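# Flip the upside-down gear and return it to the tray

## Task

A gear sitting on the furnace tray is upside down, with its domed back facing up. Flip it and set it down again in an unoccupied spot on the tray so its small end faces up, then release it.

## Robot and tools

Robot: two arms, left_arm and right_arm, each with six joints and a parallel gripper. The gripper fingers extend along the gripper's +z axis and close along its y axis. The reported end_effector_position sits between the finger pads, roughly 1 cm short of the fingertips.

World frame: all reported hand poses share one frame. Its origin lies on the table surface midway between the arms, +z is up, +x reaches out over the table, and left_arm is mounted on the +y side. The arm names do not tell you which side of a camera image an arm appears on. Reported hand positions can be somewhat wrong, especially when an arm is stretched far.

Tool execute_actions takes "actions", a list holding zero or one item, plus an optional boolean "pictures" (images come back unless it is set false). Three forms:
- Empty list []: sends nothing, just reports the current state.
- Motion: {"rows": [...], "steps": n} with n from 1 to 15 (default 15). Each step lasts 1/30 s. Each row drives one step; if there are fewer rows than steps, the final row is held for the rest.
- Wait: {"steps": n} without rows, n up to 300. No new command; it returns once n steps have elapsed counted from the previous result, and your reply time is part of that count.
Every row is a flat list of 14 numbers covering both arms even if only one moves: left_arm waist, shoulder, elbow, wrist pitch, wrist yaw, wrist roll, opening, then the same seven for right_arm. The six joint values are absolute target angles in radians (same convention as the Joint positions line), not offsets. Stated ranges per arm: waist -2.880 to 2.880, shoulder 0.000 to 3.142, elbow 0.000 to 3.019, wrist pitch -1.693 to 1.571, wrist yaw -1.571 to 1.571, wrist roll -2.094 to 2.094. True limits may differ by up to 0.019 rad either way. A call is rejected (nothing sent) if any target exceeds a stated end by more than 0.019 rad and is also farther out than that joint's last reported angle. Targets beyond the real end are clipped to it, and a "joint sent to its limit" line may then appear, possibly referring to an earlier action still running; lack of that line does not prove there is more room.
Opening is a unitless value from -1 (closed) to +1 (fully open, about 0.094 m between pads).

Motion limits: each joint's commanded target is kept within a fixed lead of its measured angle every step (waist 0.264, shoulder 0.32, elbow 0.276, wrist pitch 0.33, wrist yaw 0.186, wrist roll 0.522 rad), so big moves take several steps or calls. If targets would move the gripper more than 70 mm from its measured spot in one step, all of that arm's targets get pulled back proportionally. Between calls the arms keep heading toward the last row sent, until everything has nearly stopped or a step is HELD; after that, only a new action makes them continue. Fingers already opening or closing finish their motion.

Result lines: a state line `left_arm: …` | `right_arm: …` with each gripper's position in metres and orientation as quaternion wxyz. Joint positions and Joint velocities give, per arm, the six joints (rad, rad/s) then finger-pad gap (m, m/s). grip_measured is the measured opening on the command scale; each gripper's reading may be offset by roughly 1 mm, constant within a scene. "joint command not followed" means a clearance check altered or blocked some joint targets; the rest of the row still ran. HELD flags steps where all or part of your row was not delivered. MOTOR HOT appears at 85 °C; an OVER-TEMPERATURE FAULT at 100 °C means that arm stops holding and drops.

Gripping: away from the extremes, the fingers go to where grip_measured equals your command. To hold the gear, command about 0.03 below the grip_measured seen on contact; a smaller margin squeezes more gently. Pad force tops out around 50 to 62 N, less for very thin parts, with a short spike on first contact. Holding loads warms the motors, so don't hold longer than needed.

Tool zoom_image: {"camera": name, "region": [x0, y0, x1, y1]} in pixels of that camera's latest image, origin at the top-left, box at most 504 by 504. Cameras: cam_head_left, cam_head_right (fixed), cam_left_wrist, cam_right_wrist (fisheye, follow their hands); all images are 504x504. Calibration (intrinsics and world-to-camera transforms) can be used to project world points to pixels, but expect a few degrees and millimetres of error.

Tool finished_scene: {"scene": n}, the number of the current scene. It is final and reports whether the goal holds, so only call it after the gear rests right side up on the tray and has been released.

Cautions: do not knock or set anything off the table. Keep the arms from colliding or pushing on each other. Avoid dropping, slamming or shoving the gear hard. Brief external tugs on a held part, or pushes on loose objects, may occur, so grip firmly and check the gear's position after moving. Smooth, efficient motion is preferred.

Each tool is called after "Request:" as a command line: name --argument value for each argument, lists and objects as JSON in quotes; but a table of rows of numbers goes row by row, as --pt "numbers of a row", without its own name.

## Session

Request:
execute_actions --actions '[]'

Scene clock: 0.00 s of 6000.00 s.
left_arm: end_effector_position=(-0.0188, -0.0936, +0.1656) grip_measured=+1.000 end_effector_quat_wxyz=(+0.158, +0.780, +0.140, -0.589) | right_arm: end_effector_position=(+0.8476, -0.3158, +0.2171) grip_measured=+1.000 end_effector_quat_wxyz=(+0.134, +0.127, +0.886, +0.425)
Joint positions: left_arm=[-0.908  1.511  0.86  -1.162  1.305  1.906  0.094] | right_arm=[-0.157  2.359  2.461 -1.25  -0.848  0.378  0.094]
Joint velocities: left_arm=[-0.015 -0.005 -0.012  0.002 -0.022  0.007  0.   ] | right_arm=[ 0.005 -0.005 -0.002  0.002 -0.022 -0.007  0.   ]

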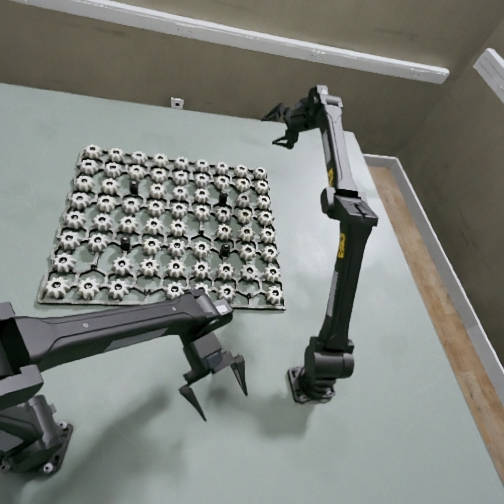

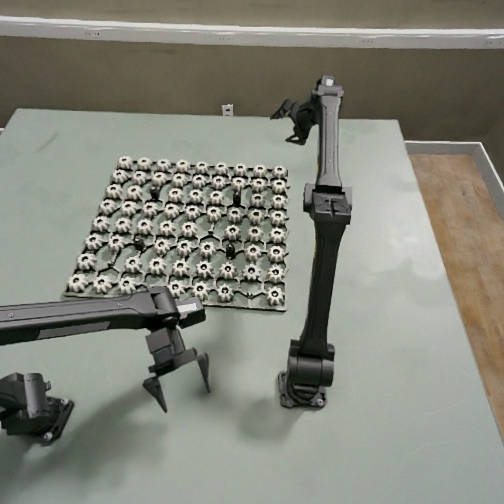

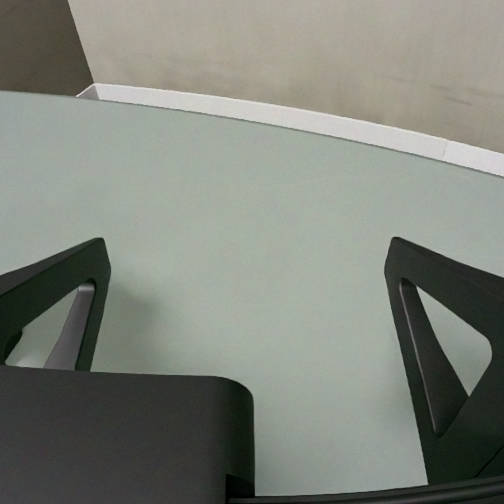

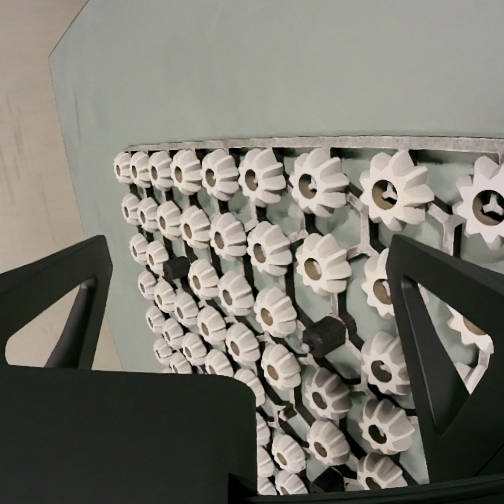

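Request:
zoom_image --camera "cam_head_left" --region '[30, 130, 300, 320]'

Request:
zoom_image --camera "cam_head_right" --region '[50, 140, 300, 320]'

Region (30, 130, 300, 320) of cam_head_left's 504x504 image, scaled by 1.867, with more detail than that image has; it fills the top 355 rows of this view, and the rest is white.

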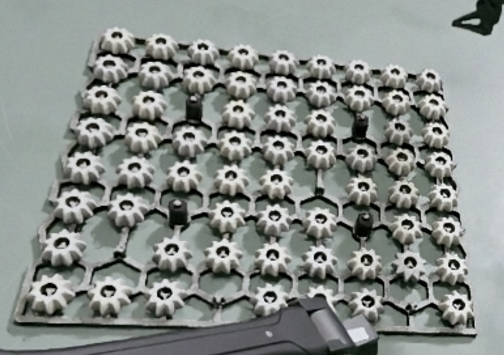

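Region (50, 140, 300, 320) of cam_head_right's 504x504 image, scaled by 2.016, with more detail than that image has; it fills the top 363 rows of this view, and the rest is white.

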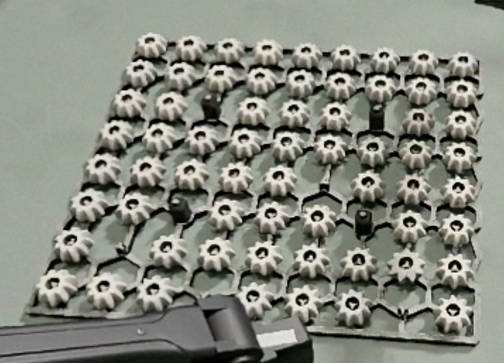

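Request:
zoom_image --camera "cam_head_right" --region '[200, 230, 300, 320]'

Request:
zoom_image --camera "cam_head_left" --region '[200, 230, 300, 320]'

Region (200, 230, 300, 320) of cam_head_right's 504x504 image, scaled by 5.040, with more detail than that image has; it fills the top 454 rows of this view, and the rest is white.

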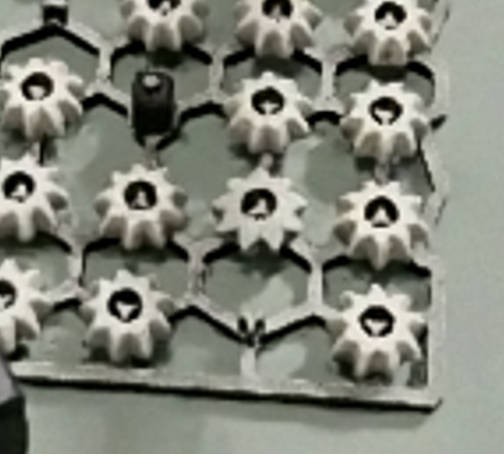

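Region (200, 230, 300, 320) of cam_head_left's 504x504 image, scaled by 5.040, with more detail than that image has; it fills the top 454 rows of this view, and the rest is white.

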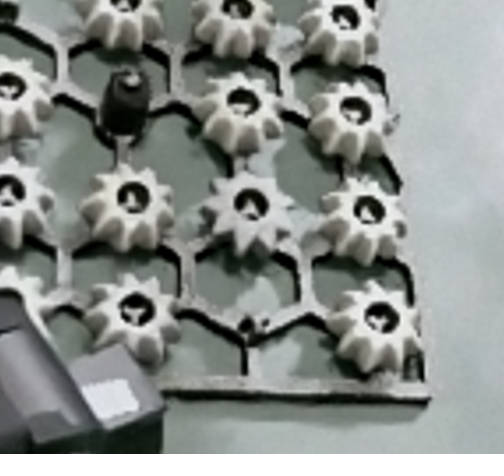

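Request:
execute_actions --actions '[{"rows":[[0.158,1.3,1.2,-1.2,0,0,1, 0.2,1.6,1.4,-1.37,0,0,1]],"steps":15}]' --pictures false

Request:
execute_actions --actions '[{"steps":20}]'

Scene clock: 6.27 s of 6000.00 s.
left_arm: end_effector_position=(+0.2155, -0.0385, +0.2021) grip_measured=+1.000 end_effector_quat_wxyz=(+0.161, +0.789, +0.510, -0.303) | right_arm: end_effector_position=(+0.6806, -0.1978, +0.1766) grip_measured=+1.000 end_effector_quat_wxyz=(+0.048, -0.025, +0.984, +0.170)
Joint positions: left_arm=[-0.478  1.36   1.073 -1.177  0.693  1.319  0.094] | right_arm=[ 0.116  1.998  1.903 -1.325 -0.323  0.147  0.094]
Joint velocities: left_arm=[ 1.206 -0.19   0.281 -0.007 -1.194 -1.399  0.   ] | right_arm=[ 0.796 -1.216 -1.541 -0.09   1.223 -0.388  0.   ]
Steps of this call (steps 1 to 90: nothing new was sent; then 2.77 s passed at rest; steps 91 to 105: all 15 steps of this action). Readings (joint positions):
91: left_arm=[-0.903 1.507 0.864 -1.164 1.271 1.878] | right_arm=[-0.153 2.351 2.446 -1.251 -0.822 0.362]
92: left_arm=[-0.890 1.500 0.871 -1.167 1.232 1.843] | right_arm=[-0.149 2.333 2.412 -1.258 -0.790 0.342]
94: left_arm=[-0.847 1.478 0.895 -1.172 1.157 1.773] | right_arm=[-0.129 2.295 2.342 -1.275 -0.727 0.306]
98: left_arm=[-0.732 1.427 0.967 -1.175 1.007 1.628] | right_arm=[-0.061 2.209 2.203 -1.300 -0.601 0.245]
105: the state above

Scene clock: 6.93 s of 6000.00 s.
left_arm: end_effector_position=(+0.3805, +0.2950, +0.2066) grip_measured=+1.000 end_effector_quat_wxyz=(+0.101, +0.052, +0.993, +0.009) | right_arm: end_effector_position=(+0.4975, -0.2447, +0.1916) grip_measured=+1.000 end_effector_quat_wxyz=(+0.003, -0.124, +0.992, +0.001)
Joint positions: left_arm=[ 0.179  1.32   1.144 -1.191 -0.002  0.126  0.094] | right_arm=[ 0.201  1.579  1.391 -1.377 -0.001  0.01   0.094]
Joint velocities: left_arm=[-0.103 -0.083  0.032 -0.022 -0.022 -0.681  0.   ] | right_arm=[-0.005 -0.005  0.002 -0.017 -0.022  0.066  0.   ]
Steps of this call (steps 1 to 20: the robot went on to your last target). Readings (joint positions):
1: left_arm=[-0.436 1.354 1.082 -1.177 0.643 1.270] | right_arm=[0.142 1.956 1.848 -1.328 -0.272 0.133]
2: left_arm=[-0.392 1.349 1.089 -1.178 0.592 1.219] | right_arm=[0.166 1.910 1.790 -1.332 -0.220 0.120]
4: left_arm=[-0.301 1.342 1.099 -1.178 0.488 1.117] | right_arm=[0.206 1.810 1.667 -1.337 -0.109 0.095]
8: left_arm=[-0.114 1.340 1.105 -1.178 0.278 0.911] | right_arm=[0.231 1.610 1.425 -1.366 -0.009 0.047]
20: the state above
camera_calibration (this result's frames):
cam_left_wrist: T_world_to_cam=[[-0.0975679, -0.994801, -0.029179, 0.337652], [-0.913556, 0.077891, 0.399184, 0.249392], [-0.394835, 0.0656042, -0.916407, 0.442935], [0, 0, 0, 1]] pos_world=[0.435664, 0.287413, 0.316208]
cam_right_wrist: T_world_to_cam=[[0.247909, -0.968688, -0.0135871, -0.358225], [-0.773252, -0.206303, 0.599601, 0.221043], [-0.583629, -0.13814, -0.800184, 0.53351], [0, 0, 0, 1]] pos_world=[0.571101, -0.227708, 0.289501]

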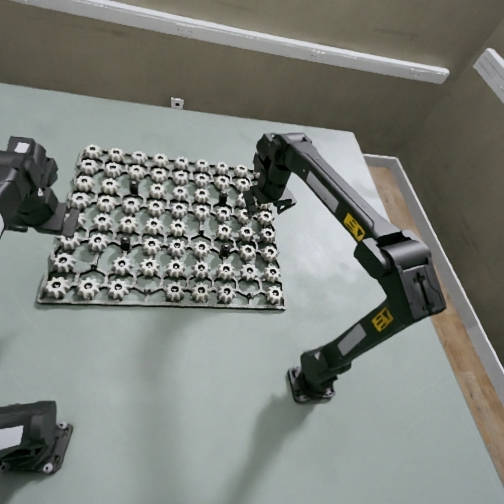

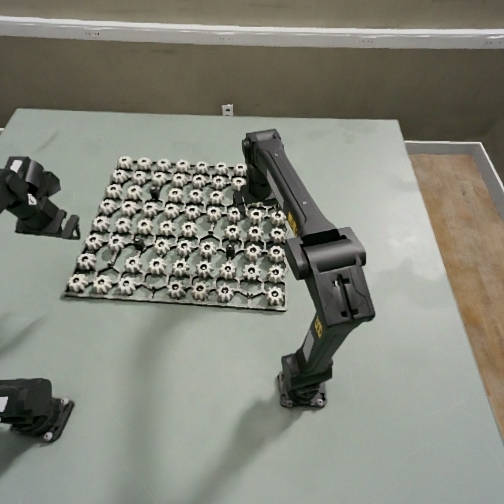

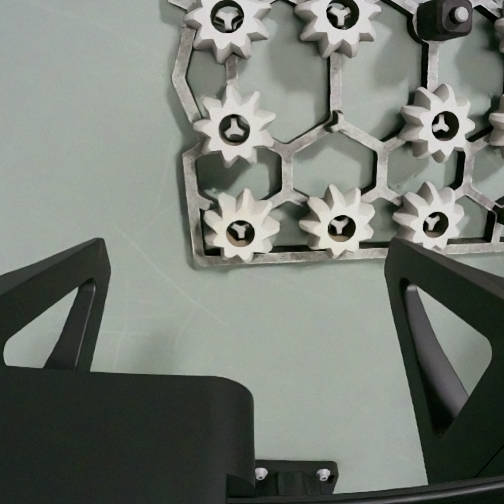

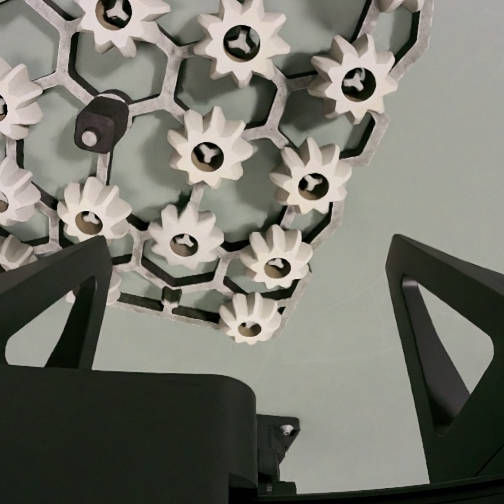

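Request:
execute_actions --actions '[{"rows":[[0.158,1.3,1.2,-1.2,0,0,1, 0.23,1.54,1.31,-1.34,0,-0.08,0.9],[0.158,1.3,1.2,-1.2,0,0,1, 0.26,1.5,1.23,-1.3,0,-0.16,0.8],[0.158,1.3,1.2,-1.2,0,0,1, 0.29,1.46,1.16,-1.27,0,-0.24,0.7],[0.158,1.3,1.2,-1.2,0,0,1, 0.32,1.42,1.08,-1.23,0,-0.31,0.6],[0.158,1.3,1.2,-1.2,0,0,1, 0.35,1.38,1.007,-1.198,0,-0.38,0.5]],"steps":15}]' --pictures false

Request:
execute_actions --actions '[{"steps":12}]'

Scene clock: 13.20 s of 6000.00 s.
left_arm: end_effector_position=(+0.3799, +0.2921, +0.2086) grip_measured=+1.000 end_effector_quat_wxyz=(+0.103, -0.002, +0.995, +0.002) | right_arm: end_effector_position=(+0.3696, -0.2200, +0.1142) grip_measured=+0.502 end_effector_quat_wxyz=(-0.028, -0.374, +0.927, +0.000)
Joint positions: left_arm=[ 0.172  1.315  1.144 -1.193 -0.002  0.01   0.094] | right_arm=[ 0.36   1.393  0.974 -1.208 -0.002 -0.349  0.071]
Joint velocities: left_arm=[-0.015 -0.024  0.002  0.002 -0.051  0.022  0.   ] | right_arm=[-0.083 -0.024  0.002  0.022 -0.051 -0.139 -0.001]
Steps of this call (steps 1 to 30: the robot went on to your last target; steps 31 to 90: nothing new was sent; then 2.77 s passed at rest; steps 91 to 105: all 15 steps of this action). Readings (joint positions):
91: left_arm=[0.172 1.315 1.144 -1.193 -0.002 0.010] | right_arm=[0.202 1.576 1.381 -1.368 -0.001 -0.005]
92: left_arm=[0.172 1.315 1.144 -1.193 -0.002 0.010] | right_arm=[0.207 1.563 1.351 -1.343 0.000 -0.031]
94: left_arm=[0.172 1.315 1.144 -1.193 -0.002 0.010] | right_arm=[0.233 1.512 1.235 -1.285 0.001 -0.106]
98: left_arm=[0.172 1.315 1.144 -1.193 -0.002 0.010] | right_arm=[0.340 1.407 1.003 -1.230 -0.001 -0.257]
105: the state above

Scene clock: 13.60 s of 6000.00 s.
left_arm: end_effector_position=(+0.3799, +0.2921, +0.2086) grip_measured=+1.000 end_effector_quat_wxyz=(+0.103, -0.002, +0.995, +0.002) | right_arm: end_effector_position=(+0.3705, -0.2214, +0.1142) grip_measured=+0.502 end_effector_quat_wxyz=(-0.028, -0.382, +0.924, +0.001)
Joint positions: left_arm=[ 0.172  1.315  1.144 -1.193 -0.002  0.01   0.094] | right_arm=[ 0.356  1.393  0.974 -1.207 -0.002 -0.371  0.071]
Joint velocities: left_arm=[ 0.005 -0.005  0.022  0.002  0.022  0.022  0.   ] | right_arm=[-0.015 -0.015 -0.012  0.012 -0.037 -0.051  0.   ]
Steps of this call (steps 1 to 12: the robot went on to your last target). Readings (joint positions):
1: left_arm=[0.172 1.315 1.144 -1.193 -0.002 0.010] | right_arm=[0.357 1.393 0.974 -1.207 -0.002 -0.354]
2: left_arm=[0.172 1.315 1.144 -1.193 -0.002 0.010] | right_arm=[0.356 1.393 0.974 -1.207 -0.002 -0.357]
4: left_arm=[0.172 1.315 1.144 -1.193 -0.002 0.010] | right_arm=[0.356 1.393 0.974 -1.207 -0.002 -0.363]
8: left_arm=[0.172 1.315 1.144 -1.193 -0.002 0.010] | right_arm=[0.356 1.393 0.974 -1.207 -0.002 -0.368]
12: the state above
camera_calibration (this result's frames):
cam_left_wrist: T_world_to_cam=[[0.00899876, -0.999943, -0.00583062, 0.290929], [-0.918933, -0.0105687, 0.394271, 0.277173], [-0.39431, 0.00181, -0.918976, 0.463751], [0, 0, 0, 1]] pos_world=[0.434947, 0.293002, 0.318591]
cam_right_wrist: T_world_to_cam=[[0.706272, -0.707107, -0.0343476, -0.414722], [-0.525384, -0.556047, 0.644037, -0.00028514], [-0.474502, -0.436819, -0.764223, 0.290061], [0, 0, 0, 1]] pos_world=[0.430391, -0.166707, 0.20761]

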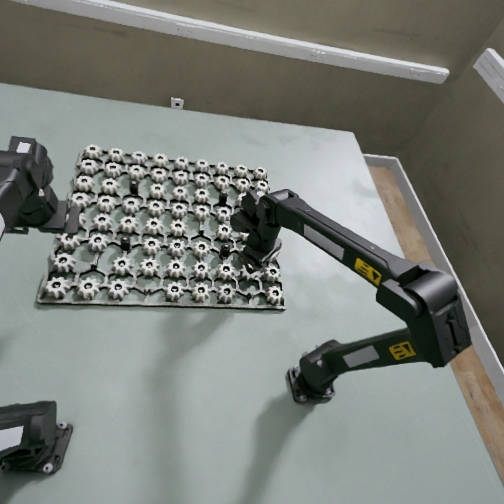

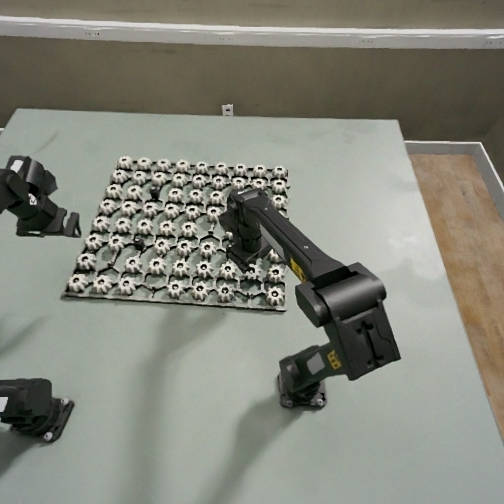

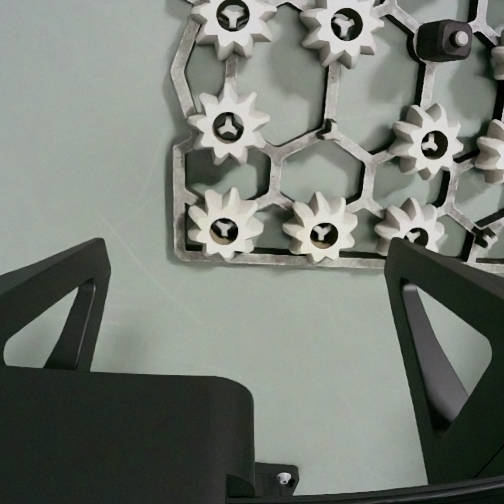

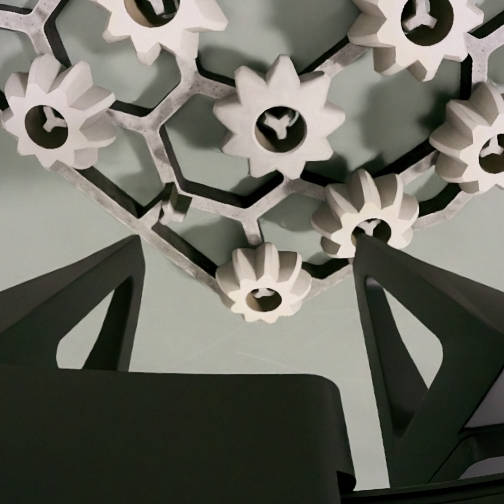

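Request:
execute_actions --actions '[{"rows":[[0.158,1.3,1.2,-1.2,0,0,1, 0.348,1.387,1.0,-1.18,0,-0.40,0.55],[0.158,1.3,1.2,-1.2,0,0,1, 0.346,1.394,0.993,-1.16,0,-0.42,0.55],[0.158,1.3,1.2,-1.2,0,0,1, 0.344,1.401,0.986,-1.14,0,-0.44,0.55],[0.158,1.3,1.2,-1.2,0,0,1, 0.342,1.408,0.979,-1.12,0,-0.46,0.55],[0.158,1.3,1.2,-1.2,0,0,1, 0.34,1.415,0.972,-1.10,0,-0.48,0.55],[0.158,1.3,1.2,-1.2,0,0,1, 0.338,1.422,0.965,-1.08,0,-0.50,0.55],[0.158,1.3,1.2,-1.2,0,0,1, 0.336,1.429,0.958,-1.06,0,-0.52,0.55],[0.158,1.3,1.2,-1.2,0,0,1, 0.334,1.436,0.95,-1.045,0,-0.54,0.55],[0.158,1.3,1.2,-1.2,0,0,1, 0.333,1.44,0.94,-1.03,0,-0.565,0.55]],"steps":15}]' --pictures false

Request:
execute_actions --actions '[{"steps":8}]'

Scene clock: 17.37 s of 6000.00 s.
left_arm: end_effector_position=(+0.3799, +0.2921, +0.2086) grip_measured=+1.000 end_effector_quat_wxyz=(+0.103, -0.002, +0.995, +0.002) | right_arm: end_effector_position=(+0.3943, -0.2176, +0.0892) grip_measured=+0.548 end_effector_quat_wxyz=(+0.019, -0.450, +0.893, -0.000)
Joint positions: left_arm=[ 0.172  1.315  1.144 -1.193 -0.002  0.01   0.094] | right_arm=[ 0.339  1.426  0.935 -1.042 -0.002 -0.537  0.073]
Joint velocities: left_arm=[-0.005  0.005 -0.017  0.017 -0.037 -0.081  0.   ] | right_arm=[ 0.005  0.034 -0.051 -0.012 -0.037 -0.139 -0.001]
Steps of this call (steps 1 to 30: the robot went on to your last target; steps 31 to 90: nothing new was sent; then 0.27 s passed at rest; steps 91 to 105: all 15 steps of this action). Readings (joint positions):
91: left_arm=[0.172 1.315 1.144 -1.193 -0.002 0.010] | right_arm=[0.356 1.393 0.974 -1.203 -0.002 -0.375]
92: left_arm=[0.172 1.315 1.144 -1.193 -0.002 0.010] | right_arm=[0.356 1.393 0.974 -1.195 -0.002 -0.382]
94: left_arm=[0.172 1.315 1.144 -1.193 -0.002 0.010] | right_arm=[0.354 1.393 0.974 -1.164 -0.002 -0.403]
98: left_arm=[0.172 1.315 1.144 -1.193 -0.002 0.010] | right_arm=[0.347 1.398 0.967 -1.087 -0.002 -0.462]
105: the state above

Scene clock: 17.63 s of 6000.00 s.
left_arm: end_effector_position=(+0.3799, +0.2921, +0.2086) grip_measured=+1.000 end_effector_quat_wxyz=(+0.103, -0.002, +0.995, +0.002) | right_arm: end_effector_position=(+0.3945, -0.2175, +0.0888) grip_measured=+0.548 end_effector_quat_wxyz=(+0.020, -0.458, +0.889, -0.000)
Joint positions: left_arm=[ 0.172  1.315  1.144 -1.193 -0.002  0.01   0.094] | right_arm=[ 0.339  1.426  0.934 -1.039 -0.002 -0.554  0.073]
Joint velocities: left_arm=[-0.005 -0.015  0.007 -0.012 -0.066  0.095  0.   ] | right_arm=[-0.005 -0.005 -0.012  0.007  0.037  0.022 -0.   ]
Steps of this call (steps 1 to 8: the robot went on to your last target). Readings (joint positions):
1: left_arm=[0.172 1.315 1.144 -1.193 -0.002 0.010] | right_arm=[0.339 1.426 0.934 -1.041 -0.002 -0.541]
2: left_arm=[0.172 1.315 1.144 -1.193 -0.002 0.010] | right_arm=[0.339 1.426 0.934 -1.041 -0.002 -0.545]
4: left_arm=[0.172 1.315 1.144 -1.193 -0.002 0.010] | right_arm=[0.339 1.426 0.934 -1.040 -0.002 -0.549]
8: the state above
camera_calibration (this result's frames):
cam_left_wrist: T_world_to_cam=[[0.00899876, -0.999943, -0.00583062, 0.290929], [-0.918933, -0.0105687, 0.394271, 0.277173], [-0.39431, 0.00181, -0.918976, 0.463751], [0, 0, 0, 1]] pos_world=[0.434947, 0.293002, 0.318591]
cam_right_wrist: T_world_to_cam=[[0.815519, -0.578692, 0.00665654, -0.448638], [-0.475813, -0.663902, 0.57692, -0.00619501], [-0.32944, -0.473656, -0.816774, 0.223169], [0, 0, 0, 1]] pos_world=[0.436446, -0.158031, 0.188839]

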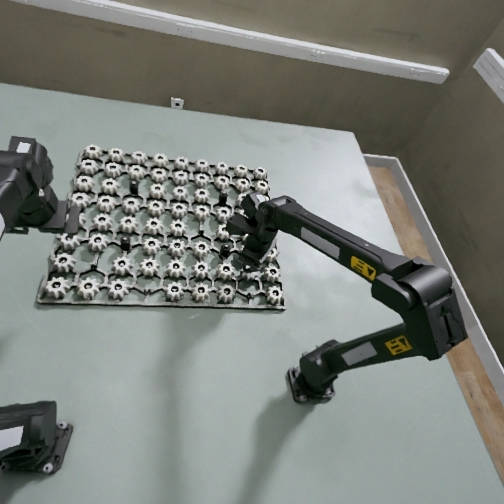

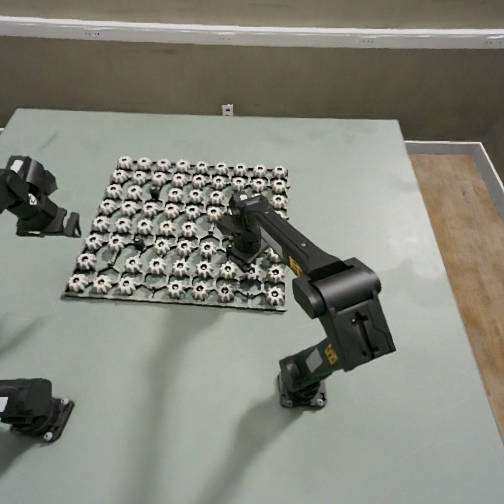

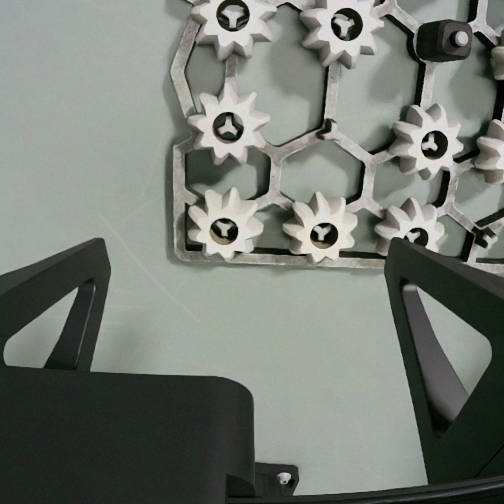

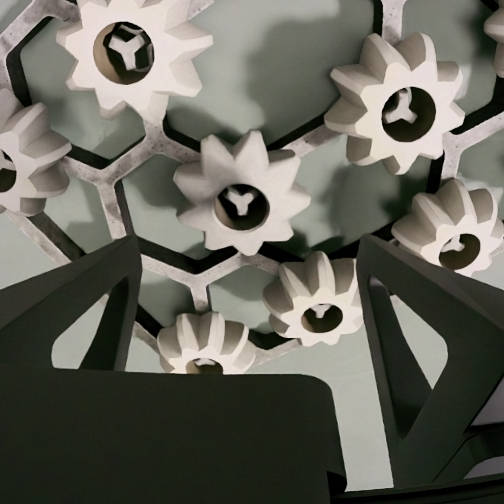

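Request:
execute_actions --actions '[{"rows":[[0.158,1.3,1.2,-1.2,0,0,1, 0.331,1.446,0.935,-1.03,0,-0.565,0.55],[0.158,1.3,1.2,-1.2,0,0,1, 0.329,1.452,0.93,-1.03,0,-0.565,0.55],[0.158,1.3,1.2,-1.2,0,0,1, 0.327,1.458,0.924,-1.03,0,-0.565,0.55],[0.158,1.3,1.2,-1.2,0,0,1, 0.327,1.464,0.918,-1.03,0,-0.565,0.55],[0.158,1.3,1.2,-1.2,0,0,1, 0.327,1.47,0.913,-1.025,0,-0.565,0.55],[0.158,1.3,1.2,-1.2,0,0,1, 0.327,1.477,0.907,-1.015,0,-0.565,0.55],[0.158,1.3,1.2,-1.2,0,0,1, 0.327,1.484,0.902,-1.0,0,-0.565,0.55],[0.158,1.3,1.2,-1.2,0,0,1, 0.327,1.491,0.896,-0.988,0,-0.565,0.55],[0.158,1.3,1.2,-1.2,0,0,1, 0.327,1.498,0.891,-0.975,0,-0.565,0.55],[0.158,1.3,1.2,-1.2,0,0,1, 0.327,1.505,0.885,-0.962,0,-0.565,0.55],[0.158,1.3,1.2,-1.2,0,0,1, 0.327,1.511,0.88,-0.95,0,-0.565,0.55],[0.158,1.3,1.2,-1.2,0,0,1, 0.327,1.511,0.88,-0.939,0,-0.565,0.55]],"steps":15}]' --pictures false

Request:
execute_actions --actions '[{"steps":6}]'

Scene clock: 19.63 s of 6000.00 s.
left_arm: end_effector_position=(+0.3799, +0.2921, +0.2086) grip_measured=+1.000 end_effector_quat_wxyz=(+0.103, -0.002, +0.995, +0.002) | right_arm: end_effector_position=(+0.3855, -0.2233, +0.0433) grip_measured=+0.548 end_effector_quat_wxyz=(-0.004, -0.457, +0.889, +0.001)
Joint positions: left_arm=[ 0.172  1.315  1.144 -1.193 -0.002  0.01   0.094] | right_arm=[ 0.335  1.5    0.874 -0.954 -0.002 -0.557  0.073]
Joint velocities: left_arm=[ 0.005 -0.015 -0.007  0.002 -0.022 -0.007  0.   ] | right_arm=[-0.005  0.034 -0.037  0.066  0.022 -0.066  0.   ]
Steps of this call (steps 1 to 30: the robot went on to your last target; steps 31 to 45: nothing new was sent; steps 46 to 60: all 15 steps of this action). Readings (joint positions):
46: left_arm=[0.172 1.315 1.144 -1.193 -0.002 0.010] | right_arm=[0.339 1.426 0.934 -1.039 -0.002 -0.557]
47: left_arm=[0.172 1.315 1.144 -1.193 -0.002 0.010] | right_arm=[0.339 1.427 0.933 -1.039 -0.002 -0.557]
49: left_arm=[0.172 1.315 1.144 -1.193 -0.002 0.010] | right_arm=[0.338 1.429 0.930 -1.038 -0.002 -0.557]
53: left_arm=[0.172 1.315 1.144 -1.193 -0.002 0.010] | right_arm=[0.335 1.449 0.909 -1.017 -0.002 -0.557]
60: the state above

Scene clock: 19.83 s of 6000.00 s.
left_arm: end_effector_position=(+0.3799, +0.2921, +0.2086) grip_measured=+1.000 end_effector_quat_wxyz=(+0.103, -0.002, +0.995, +0.002) | right_arm: end_effector_position=(+0.3864, -0.2229, +0.0428) grip_measured=+0.548 end_effector_quat_wxyz=(-0.003, -0.457, +0.889, +0.001)
Joint positions: left_arm=[ 0.172  1.315  1.144 -1.193 -0.002  0.01   0.094] | right_arm=[ 0.335  1.501  0.873 -0.948 -0.002 -0.557  0.073]
Joint velocities: left_arm=[-0.015  0.015  0.002  0.002 -0.037  0.037  0.   ] | right_arm=[-0.005  0.015  0.002 -0.017  0.022  0.007  0.001]
Steps of this call (steps 1 to 6: the robot went on to your last target). Readings (joint positions):
1: left_arm=[0.172 1.315 1.144 -1.193 -0.002 0.010] | right_arm=[0.335 1.501 0.873 -0.952 -0.002 -0.557]
2: left_arm=[0.172 1.315 1.144 -1.193 -0.002 0.010] | right_arm=[0.335 1.501 0.873 -0.951 -0.002 -0.557]
4: left_arm=[0.172 1.315 1.144 -1.193 -0.002 0.010] | right_arm=[0.335 1.501 0.873 -0.948 -0.002 -0.557]
6: the state above
camera_calibration (this result's frames):
cam_left_wrist: T_world_to_cam=[[0.00899876, -0.999943, -0.00583062, 0.290929], [-0.918933, -0.0105687, 0.394271, 0.277173], [-0.39431, 0.00181, -0.918976, 0.463751], [0, 0, 0, 1]] pos_world=[0.434947, 0.293002, 0.318591]
cam_right_wrist: T_world_to_cam=[[0.814208, -0.580332, -0.0167222, -0.443652], [-0.452898, -0.652912, 0.607115, 0.00513677], [-0.363247, -0.486745, -0.794438, 0.18952], [0, 0, 0, 1]] pos_world=[0.432395, -0.161864, 0.140025]

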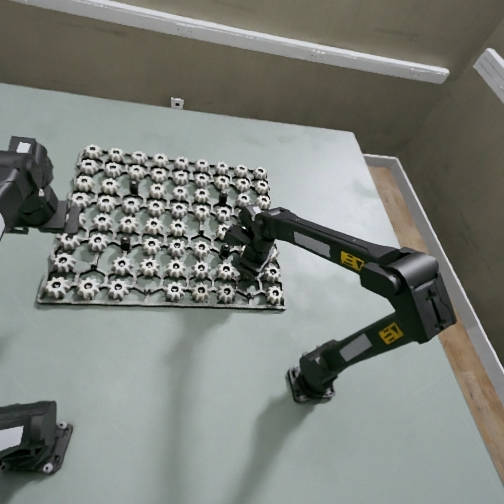

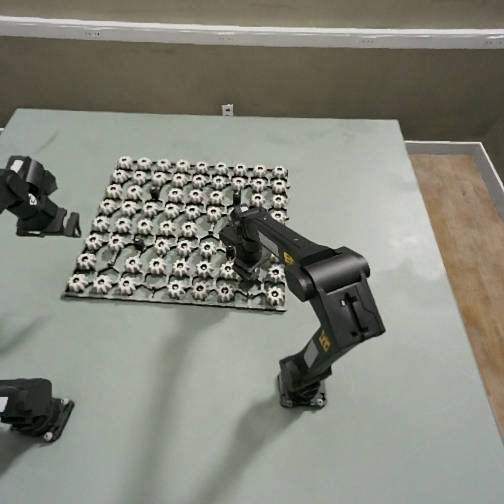

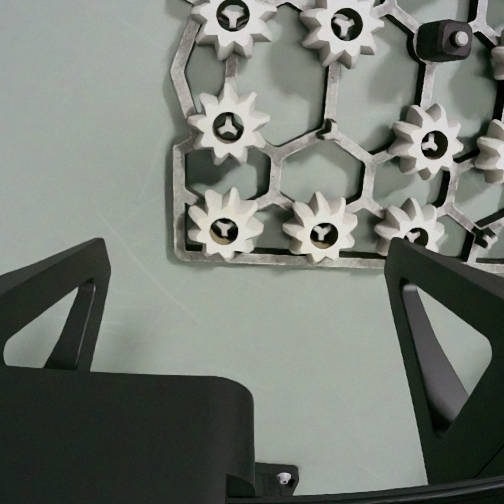

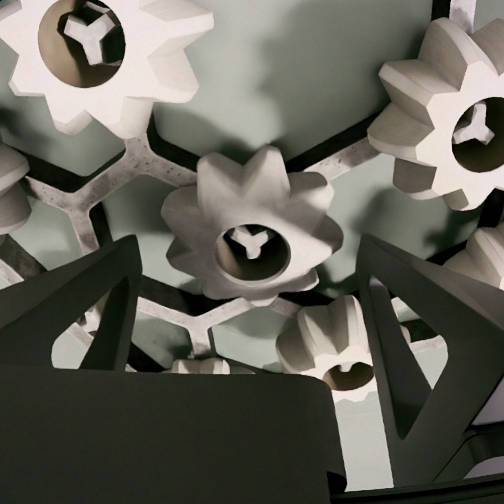

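Request:
execute_actions --actions '[{"rows":[[0.158,1.3,1.2,-1.2,0,0,1, 0.327,1.516,0.877,-0.93,0,-0.565,0.55],[0.158,1.3,1.2,-1.2,0,0,1, 0.327,1.521,0.873,-0.92,0,-0.565,0.55],[0.158,1.3,1.2,-1.2,0,0,1, 0.327,1.526,0.87,-0.91,0,-0.565,0.55],[0.158,1.3,1.2,-1.2,0,0,1, 0.327,1.531,0.866,-0.901,0,-0.565,0.55],[0.158,1.3,1.2,-1.2,0,0,1, 0.327,1.531,0.866,-0.901,0,-0.565,0.5],[0.158,1.3,1.2,-1.2,0,0,1, 0.327,1.531,0.866,-0.901,0,-0.565,0.45],[0.158,1.3,1.2,-1.2,0,0,1, 0.327,1.531,0.866,-0.901,0,-0.565,0.4],[0.158,1.3,1.2,-1.2,0,0,1, 0.327,1.531,0.866,-0.901,0,-0.565,0.35],[0.158,1.3,1.2,-1.2,0,0,1, 0.327,1.531,0.866,-0.901,0,-0.565,0.3],[0.158,1.3,1.2,-1.2,0,0,1, 0.327,1.531,0.866,-0.901,0,-0.565,0.26],[0.158,1.3,1.2,-1.2,0,0,1, 0.327,1.531,0.866,-0.901,0,-0.565,0.22],[0.158,1.3,1.2,-1.2,0,0,1, 0.327,1.531,0.866,-0.901,0,-0.565,0.19],[0.158,1.3,1.2,-1.2,0,0,1, 0.327,1.531,0.866,-0.901,0,-0.565,0.16],[0.158,1.3,1.2,-1.2,0,0,1, 0.327,1.531,0.866,-0.901,0,-0.565,0.13]],"steps":15}]' --pictures false

Request:
execute_actions --actions '[{"steps":6}]'

Scene clock: 22.17 s of 6000.00 s.
left_arm: end_effector_position=(+0.3799, +0.2921, +0.2086) grip_measured=+1.000 end_effector_quat_wxyz=(+0.103, -0.002, +0.995, +0.002) | right_arm: end_effector_position=(+0.3907, -0.2211, +0.0372) grip_measured=+0.181 end_effector_quat_wxyz=(+0.008, -0.457, +0.889, +0.001)
Joint positions: left_arm=[ 0.172  1.315  1.144 -1.193 -0.002  0.01   0.094] | right_arm=[ 0.334  1.51   0.865 -0.91  -0.003 -0.558  0.055]
Joint velocities: left_arm=[-0.005 -0.015  0.012  0.012  0.007 -0.022  0.   ] | right_arm=[-0.015  0.005  0.002 -0.012 -0.037  0.007  0.001]
Steps of this call (steps 1 to 15: the robot went on to your last target; steps 16 to 55: nothing new was sent; steps 56 to 70: all 15 steps of this action). Readings (joint positions):
56: left_arm=[0.172 1.315 1.144 -1.193 -0.002 0.010] | right_arm=[0.335 1.501 0.873 -0.946 -0.002 -0.557]
57: left_arm=[0.172 1.315 1.144 -1.193 -0.002 0.010] | right_arm=[0.335 1.501 0.873 -0.942 -0.002 -0.557]
59: left_arm=[0.172 1.315 1.144 -1.193 -0.002 0.010] | right_arm=[0.335 1.502 0.872 -0.927 -0.002 -0.557]
63: left_arm=[0.172 1.315 1.144 -1.193 -0.002 0.010] | right_arm=[0.335 1.508 0.868 -0.912 -0.002 -0.558]
70: the state above

Scene clock: 22.37 s of 6000.00 s.
left_arm: end_effector_position=(+0.3799, +0.2921, +0.2086) grip_measured=+1.000 end_effector_quat_wxyz=(+0.103, -0.002, +0.995, +0.002) | right_arm: end_effector_position=(+0.3907, -0.2211, +0.0372) grip_measured=+0.181 end_effector_quat_wxyz=(+0.008, -0.457, +0.889, +0.001)
Joint positions: left_arm=[ 0.172  1.315  1.144 -1.193 -0.002  0.01   0.094] | right_arm=[ 0.334  1.51   0.865 -0.91  -0.003 -0.558  0.055]
Joint velocities: left_arm=[-0.015 -0.005  0.002  0.012 -0.007  0.081  0.   ] | right_arm=[-0.005 -0.005 -0.002 -0.027 -0.007 -0.007  0.001]
Steps of this call (steps 1 to 6: the robot went on to your last target). Readings (joint positions):
1: left_arm=[0.172 1.315 1.144 -1.193 -0.002 0.010] | right_arm=[0.334 1.510 0.865 -0.910 -0.003 -0.558]
2: left_arm=[0.172 1.315 1.144 -1.193 -0.002 0.010] | right_arm=[0.334 1.510 0.865 -0.910 -0.003 -0.558]
4: left_arm=[0.172 1.315 1.144 -1.193 -0.002 0.010] | right_arm=[0.334 1.510 0.865 -0.910 -0.003 -0.558]
6: the state above
camera_calibration (this result's frames):
cam_left_wrist: T_world_to_cam=[[0.00899876, -0.999943, -0.00583062, 0.290929], [-0.918933, -0.0105687, 0.394271, 0.277173], [-0.39431, 0.00181, -0.918976, 0.463751], [0, 0, 0, 1]] pos_world=[0.434947, 0.293002, 0.318591]
cam_right_wrist: T_world_to_cam=[[0.814432, -0.580221, -0.00655314, -0.446669], [-0.464263, -0.658357, 0.592474, 0.0155493], [-0.34808, -0.479488, -0.805563, 0.183629], [0, 0, 0, 1]] pos_world=[0.434918, -0.160882, 0.135785]

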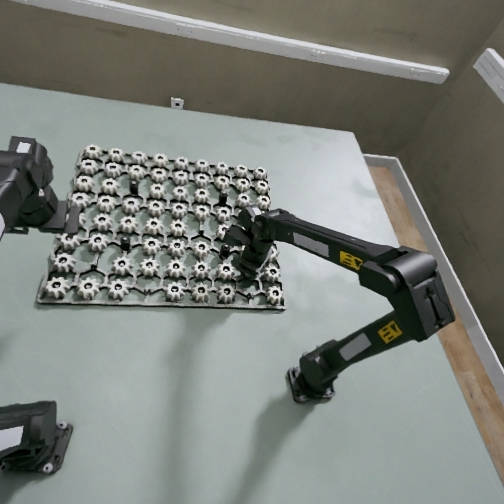

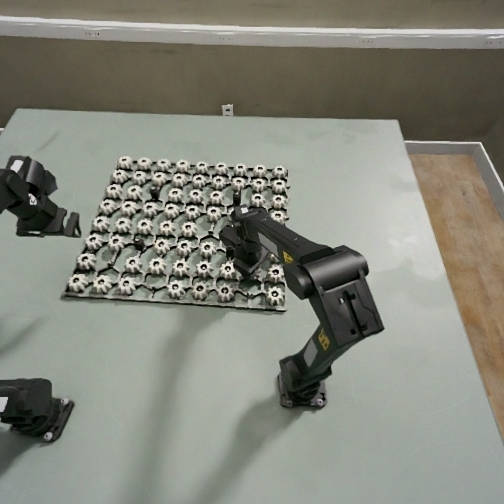

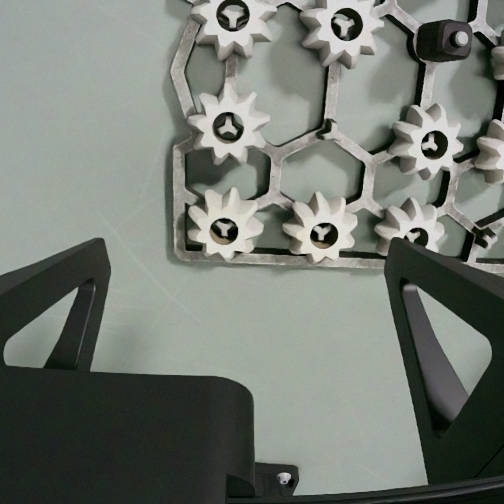

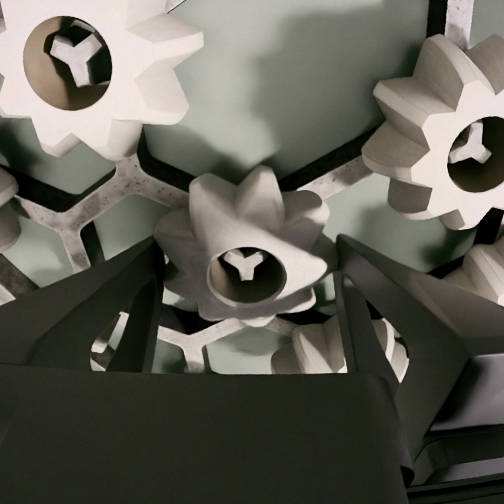

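Request:
execute_actions --actions '[{"rows":[[0.158,1.3,1.2,-1.2,0,0,1, 0.327,1.531,0.866,-0.901,0,-0.565,0.3],[0.158,1.3,1.2,-1.2,0,0,1, 0.327,1.531,0.866,-0.901,0,-0.565,0.33],[0.158,1.3,1.2,-1.2,0,0,1, 0.327,1.536,0.864,-0.901,0,-0.565,0.33],[0.158,1.3,1.2,-1.2,0,0,1, 0.327,1.541,0.862,-0.901,0,-0.565,0.33],[0.158,1.3,1.2,-1.2,0,0,1, 0.327,1.544,0.862,-0.901,0,-0.565,0.33],[0.158,1.3,1.2,-1.2,0,0,1, 0.327,1.544,0.862,-0.901,0,-0.565,0.33],[0.158,1.3,1.2,-1.2,0,0,1, 0.327,1.544,0.862,-0.901,0,-0.565,0.33],[0.158,1.3,1.2,-1.2,0,0,1, 0.327,1.544,0.862,-0.901,0,-0.565,0.33],[0.158,1.3,1.2,-1.2,0,0,1, 0.327,1.544,0.862,-0.901,0,-0.565,0.3],[0.158,1.3,1.2,-1.2,0,0,1, 0.327,1.544,0.862,-0.901,0,-0.565,0.26],[0.158,1.3,1.2,-1.2,0,0,1, 0.327,1.544,0.862,-0.901,0,-0.565,0.22],[0.158,1.3,1.2,-1.2,0,0,1, 0.327,1.544,0.862,-0.901,0,-0.565,0.19],[0.158,1.3,1.2,-1.2,0,0,1, 0.327,1.544,0.862,-0.901,0,-0.565,0.16],[0.158,1.3,1.2,-1.2,0,0,1, 0.327,1.544,0.862,-0.901,0,-0.565,0.13]],"steps":15}]'

Scene clock: 24.30 s of 6000.00 s.
left_arm: end_effector_position=(+0.3799, +0.2921, +0.2086) grip_measured=+1.000 end_effector_quat_wxyz=(+0.103, -0.002, +0.995, +0.002) | right_arm: end_effector_position=(+0.3892, -0.2229, +0.0315) grip_measured=+0.185 end_effector_quat_wxyz=(+0.001, -0.457, +0.889, -0.001)
Joint positions: left_arm=[ 0.172  1.315  1.144 -1.193 -0.002  0.01   0.094] | right_arm=[ 0.333  1.524  0.862 -0.908  0.001 -0.558  0.056]
Joint velocities: left_arm=[-0.005 -0.024 -0.002  0.007 -0.037 -0.022  0.   ] | right_arm=[-0.015 -0.005  0.002 -0.007  0.037 -0.022 -0.001]
Steps of this call (steps 1 to 15: the robot went on to your last target; steps 16 to 43: nothing new was sent; steps 44 to 58: all 15 steps of this action). Readings (joint positions):
44: left_arm=[0.172 1.315 1.144 -1.193 -0.002 0.010] | right_arm=[0.334 1.510 0.865 -0.910 -0.003 -0.558]
45: left_arm=[0.172 1.315 1.144 -1.193 -0.002 0.010] | right_arm=[0.334 1.510 0.865 -0.910 -0.003 -0.558]
47: left_arm=[0.172 1.315 1.144 -1.193 -0.002 0.010] | right_arm=[0.334 1.512 0.865 -0.910 -0.003 -0.558]
51: left_arm=[0.172 1.315 1.144 -1.193 -0.002 0.010] | right_arm=[0.334 1.520 0.864 -0.910 -0.003 -0.558]
58: the state above
camera_calibration (this result's frames):
cam_left_wrist: T_world_to_cam=[[0.00899876, -0.999943, -0.00583062, 0.290929], [-0.918933, -0.0105687, 0.394271, 0.277173], [-0.39431, 0.00181, -0.918976, 0.463751], [0, 0, 0, 1]] pos_world=[0.434947, 0.293002, 0.318591]
cam_right_wrist: T_world_to_cam=[[0.81409, -0.580646, -0.0103714, -0.446325], [-0.457567, -0.65232, 0.604244, 0.0153585], [-0.357618, -0.487164, -0.796732, 0.179387], [0, 0, 0, 1]] pos_world=[0.434528, -0.161747, 0.129014]

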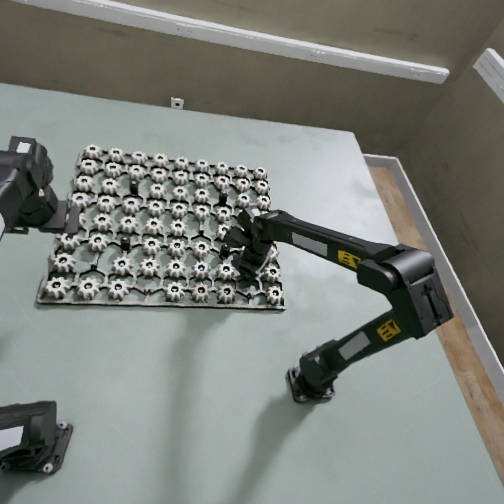

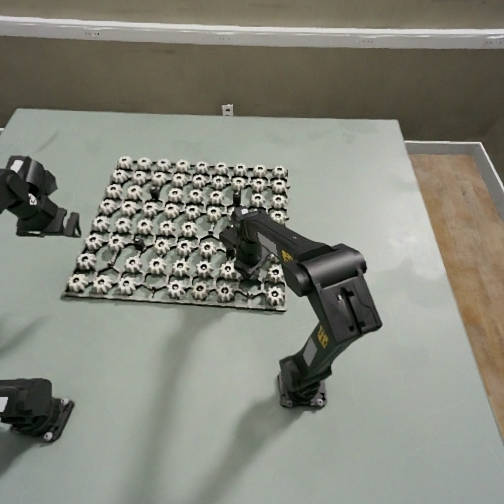

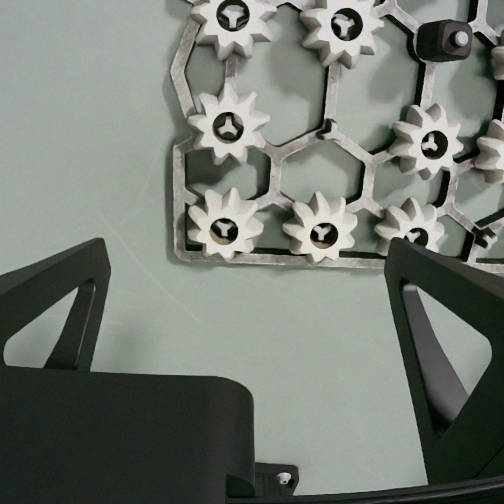

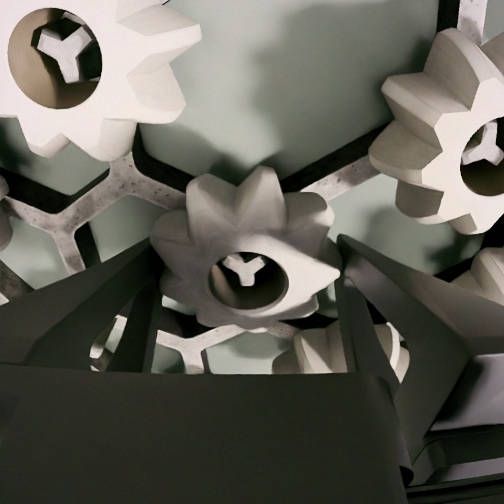

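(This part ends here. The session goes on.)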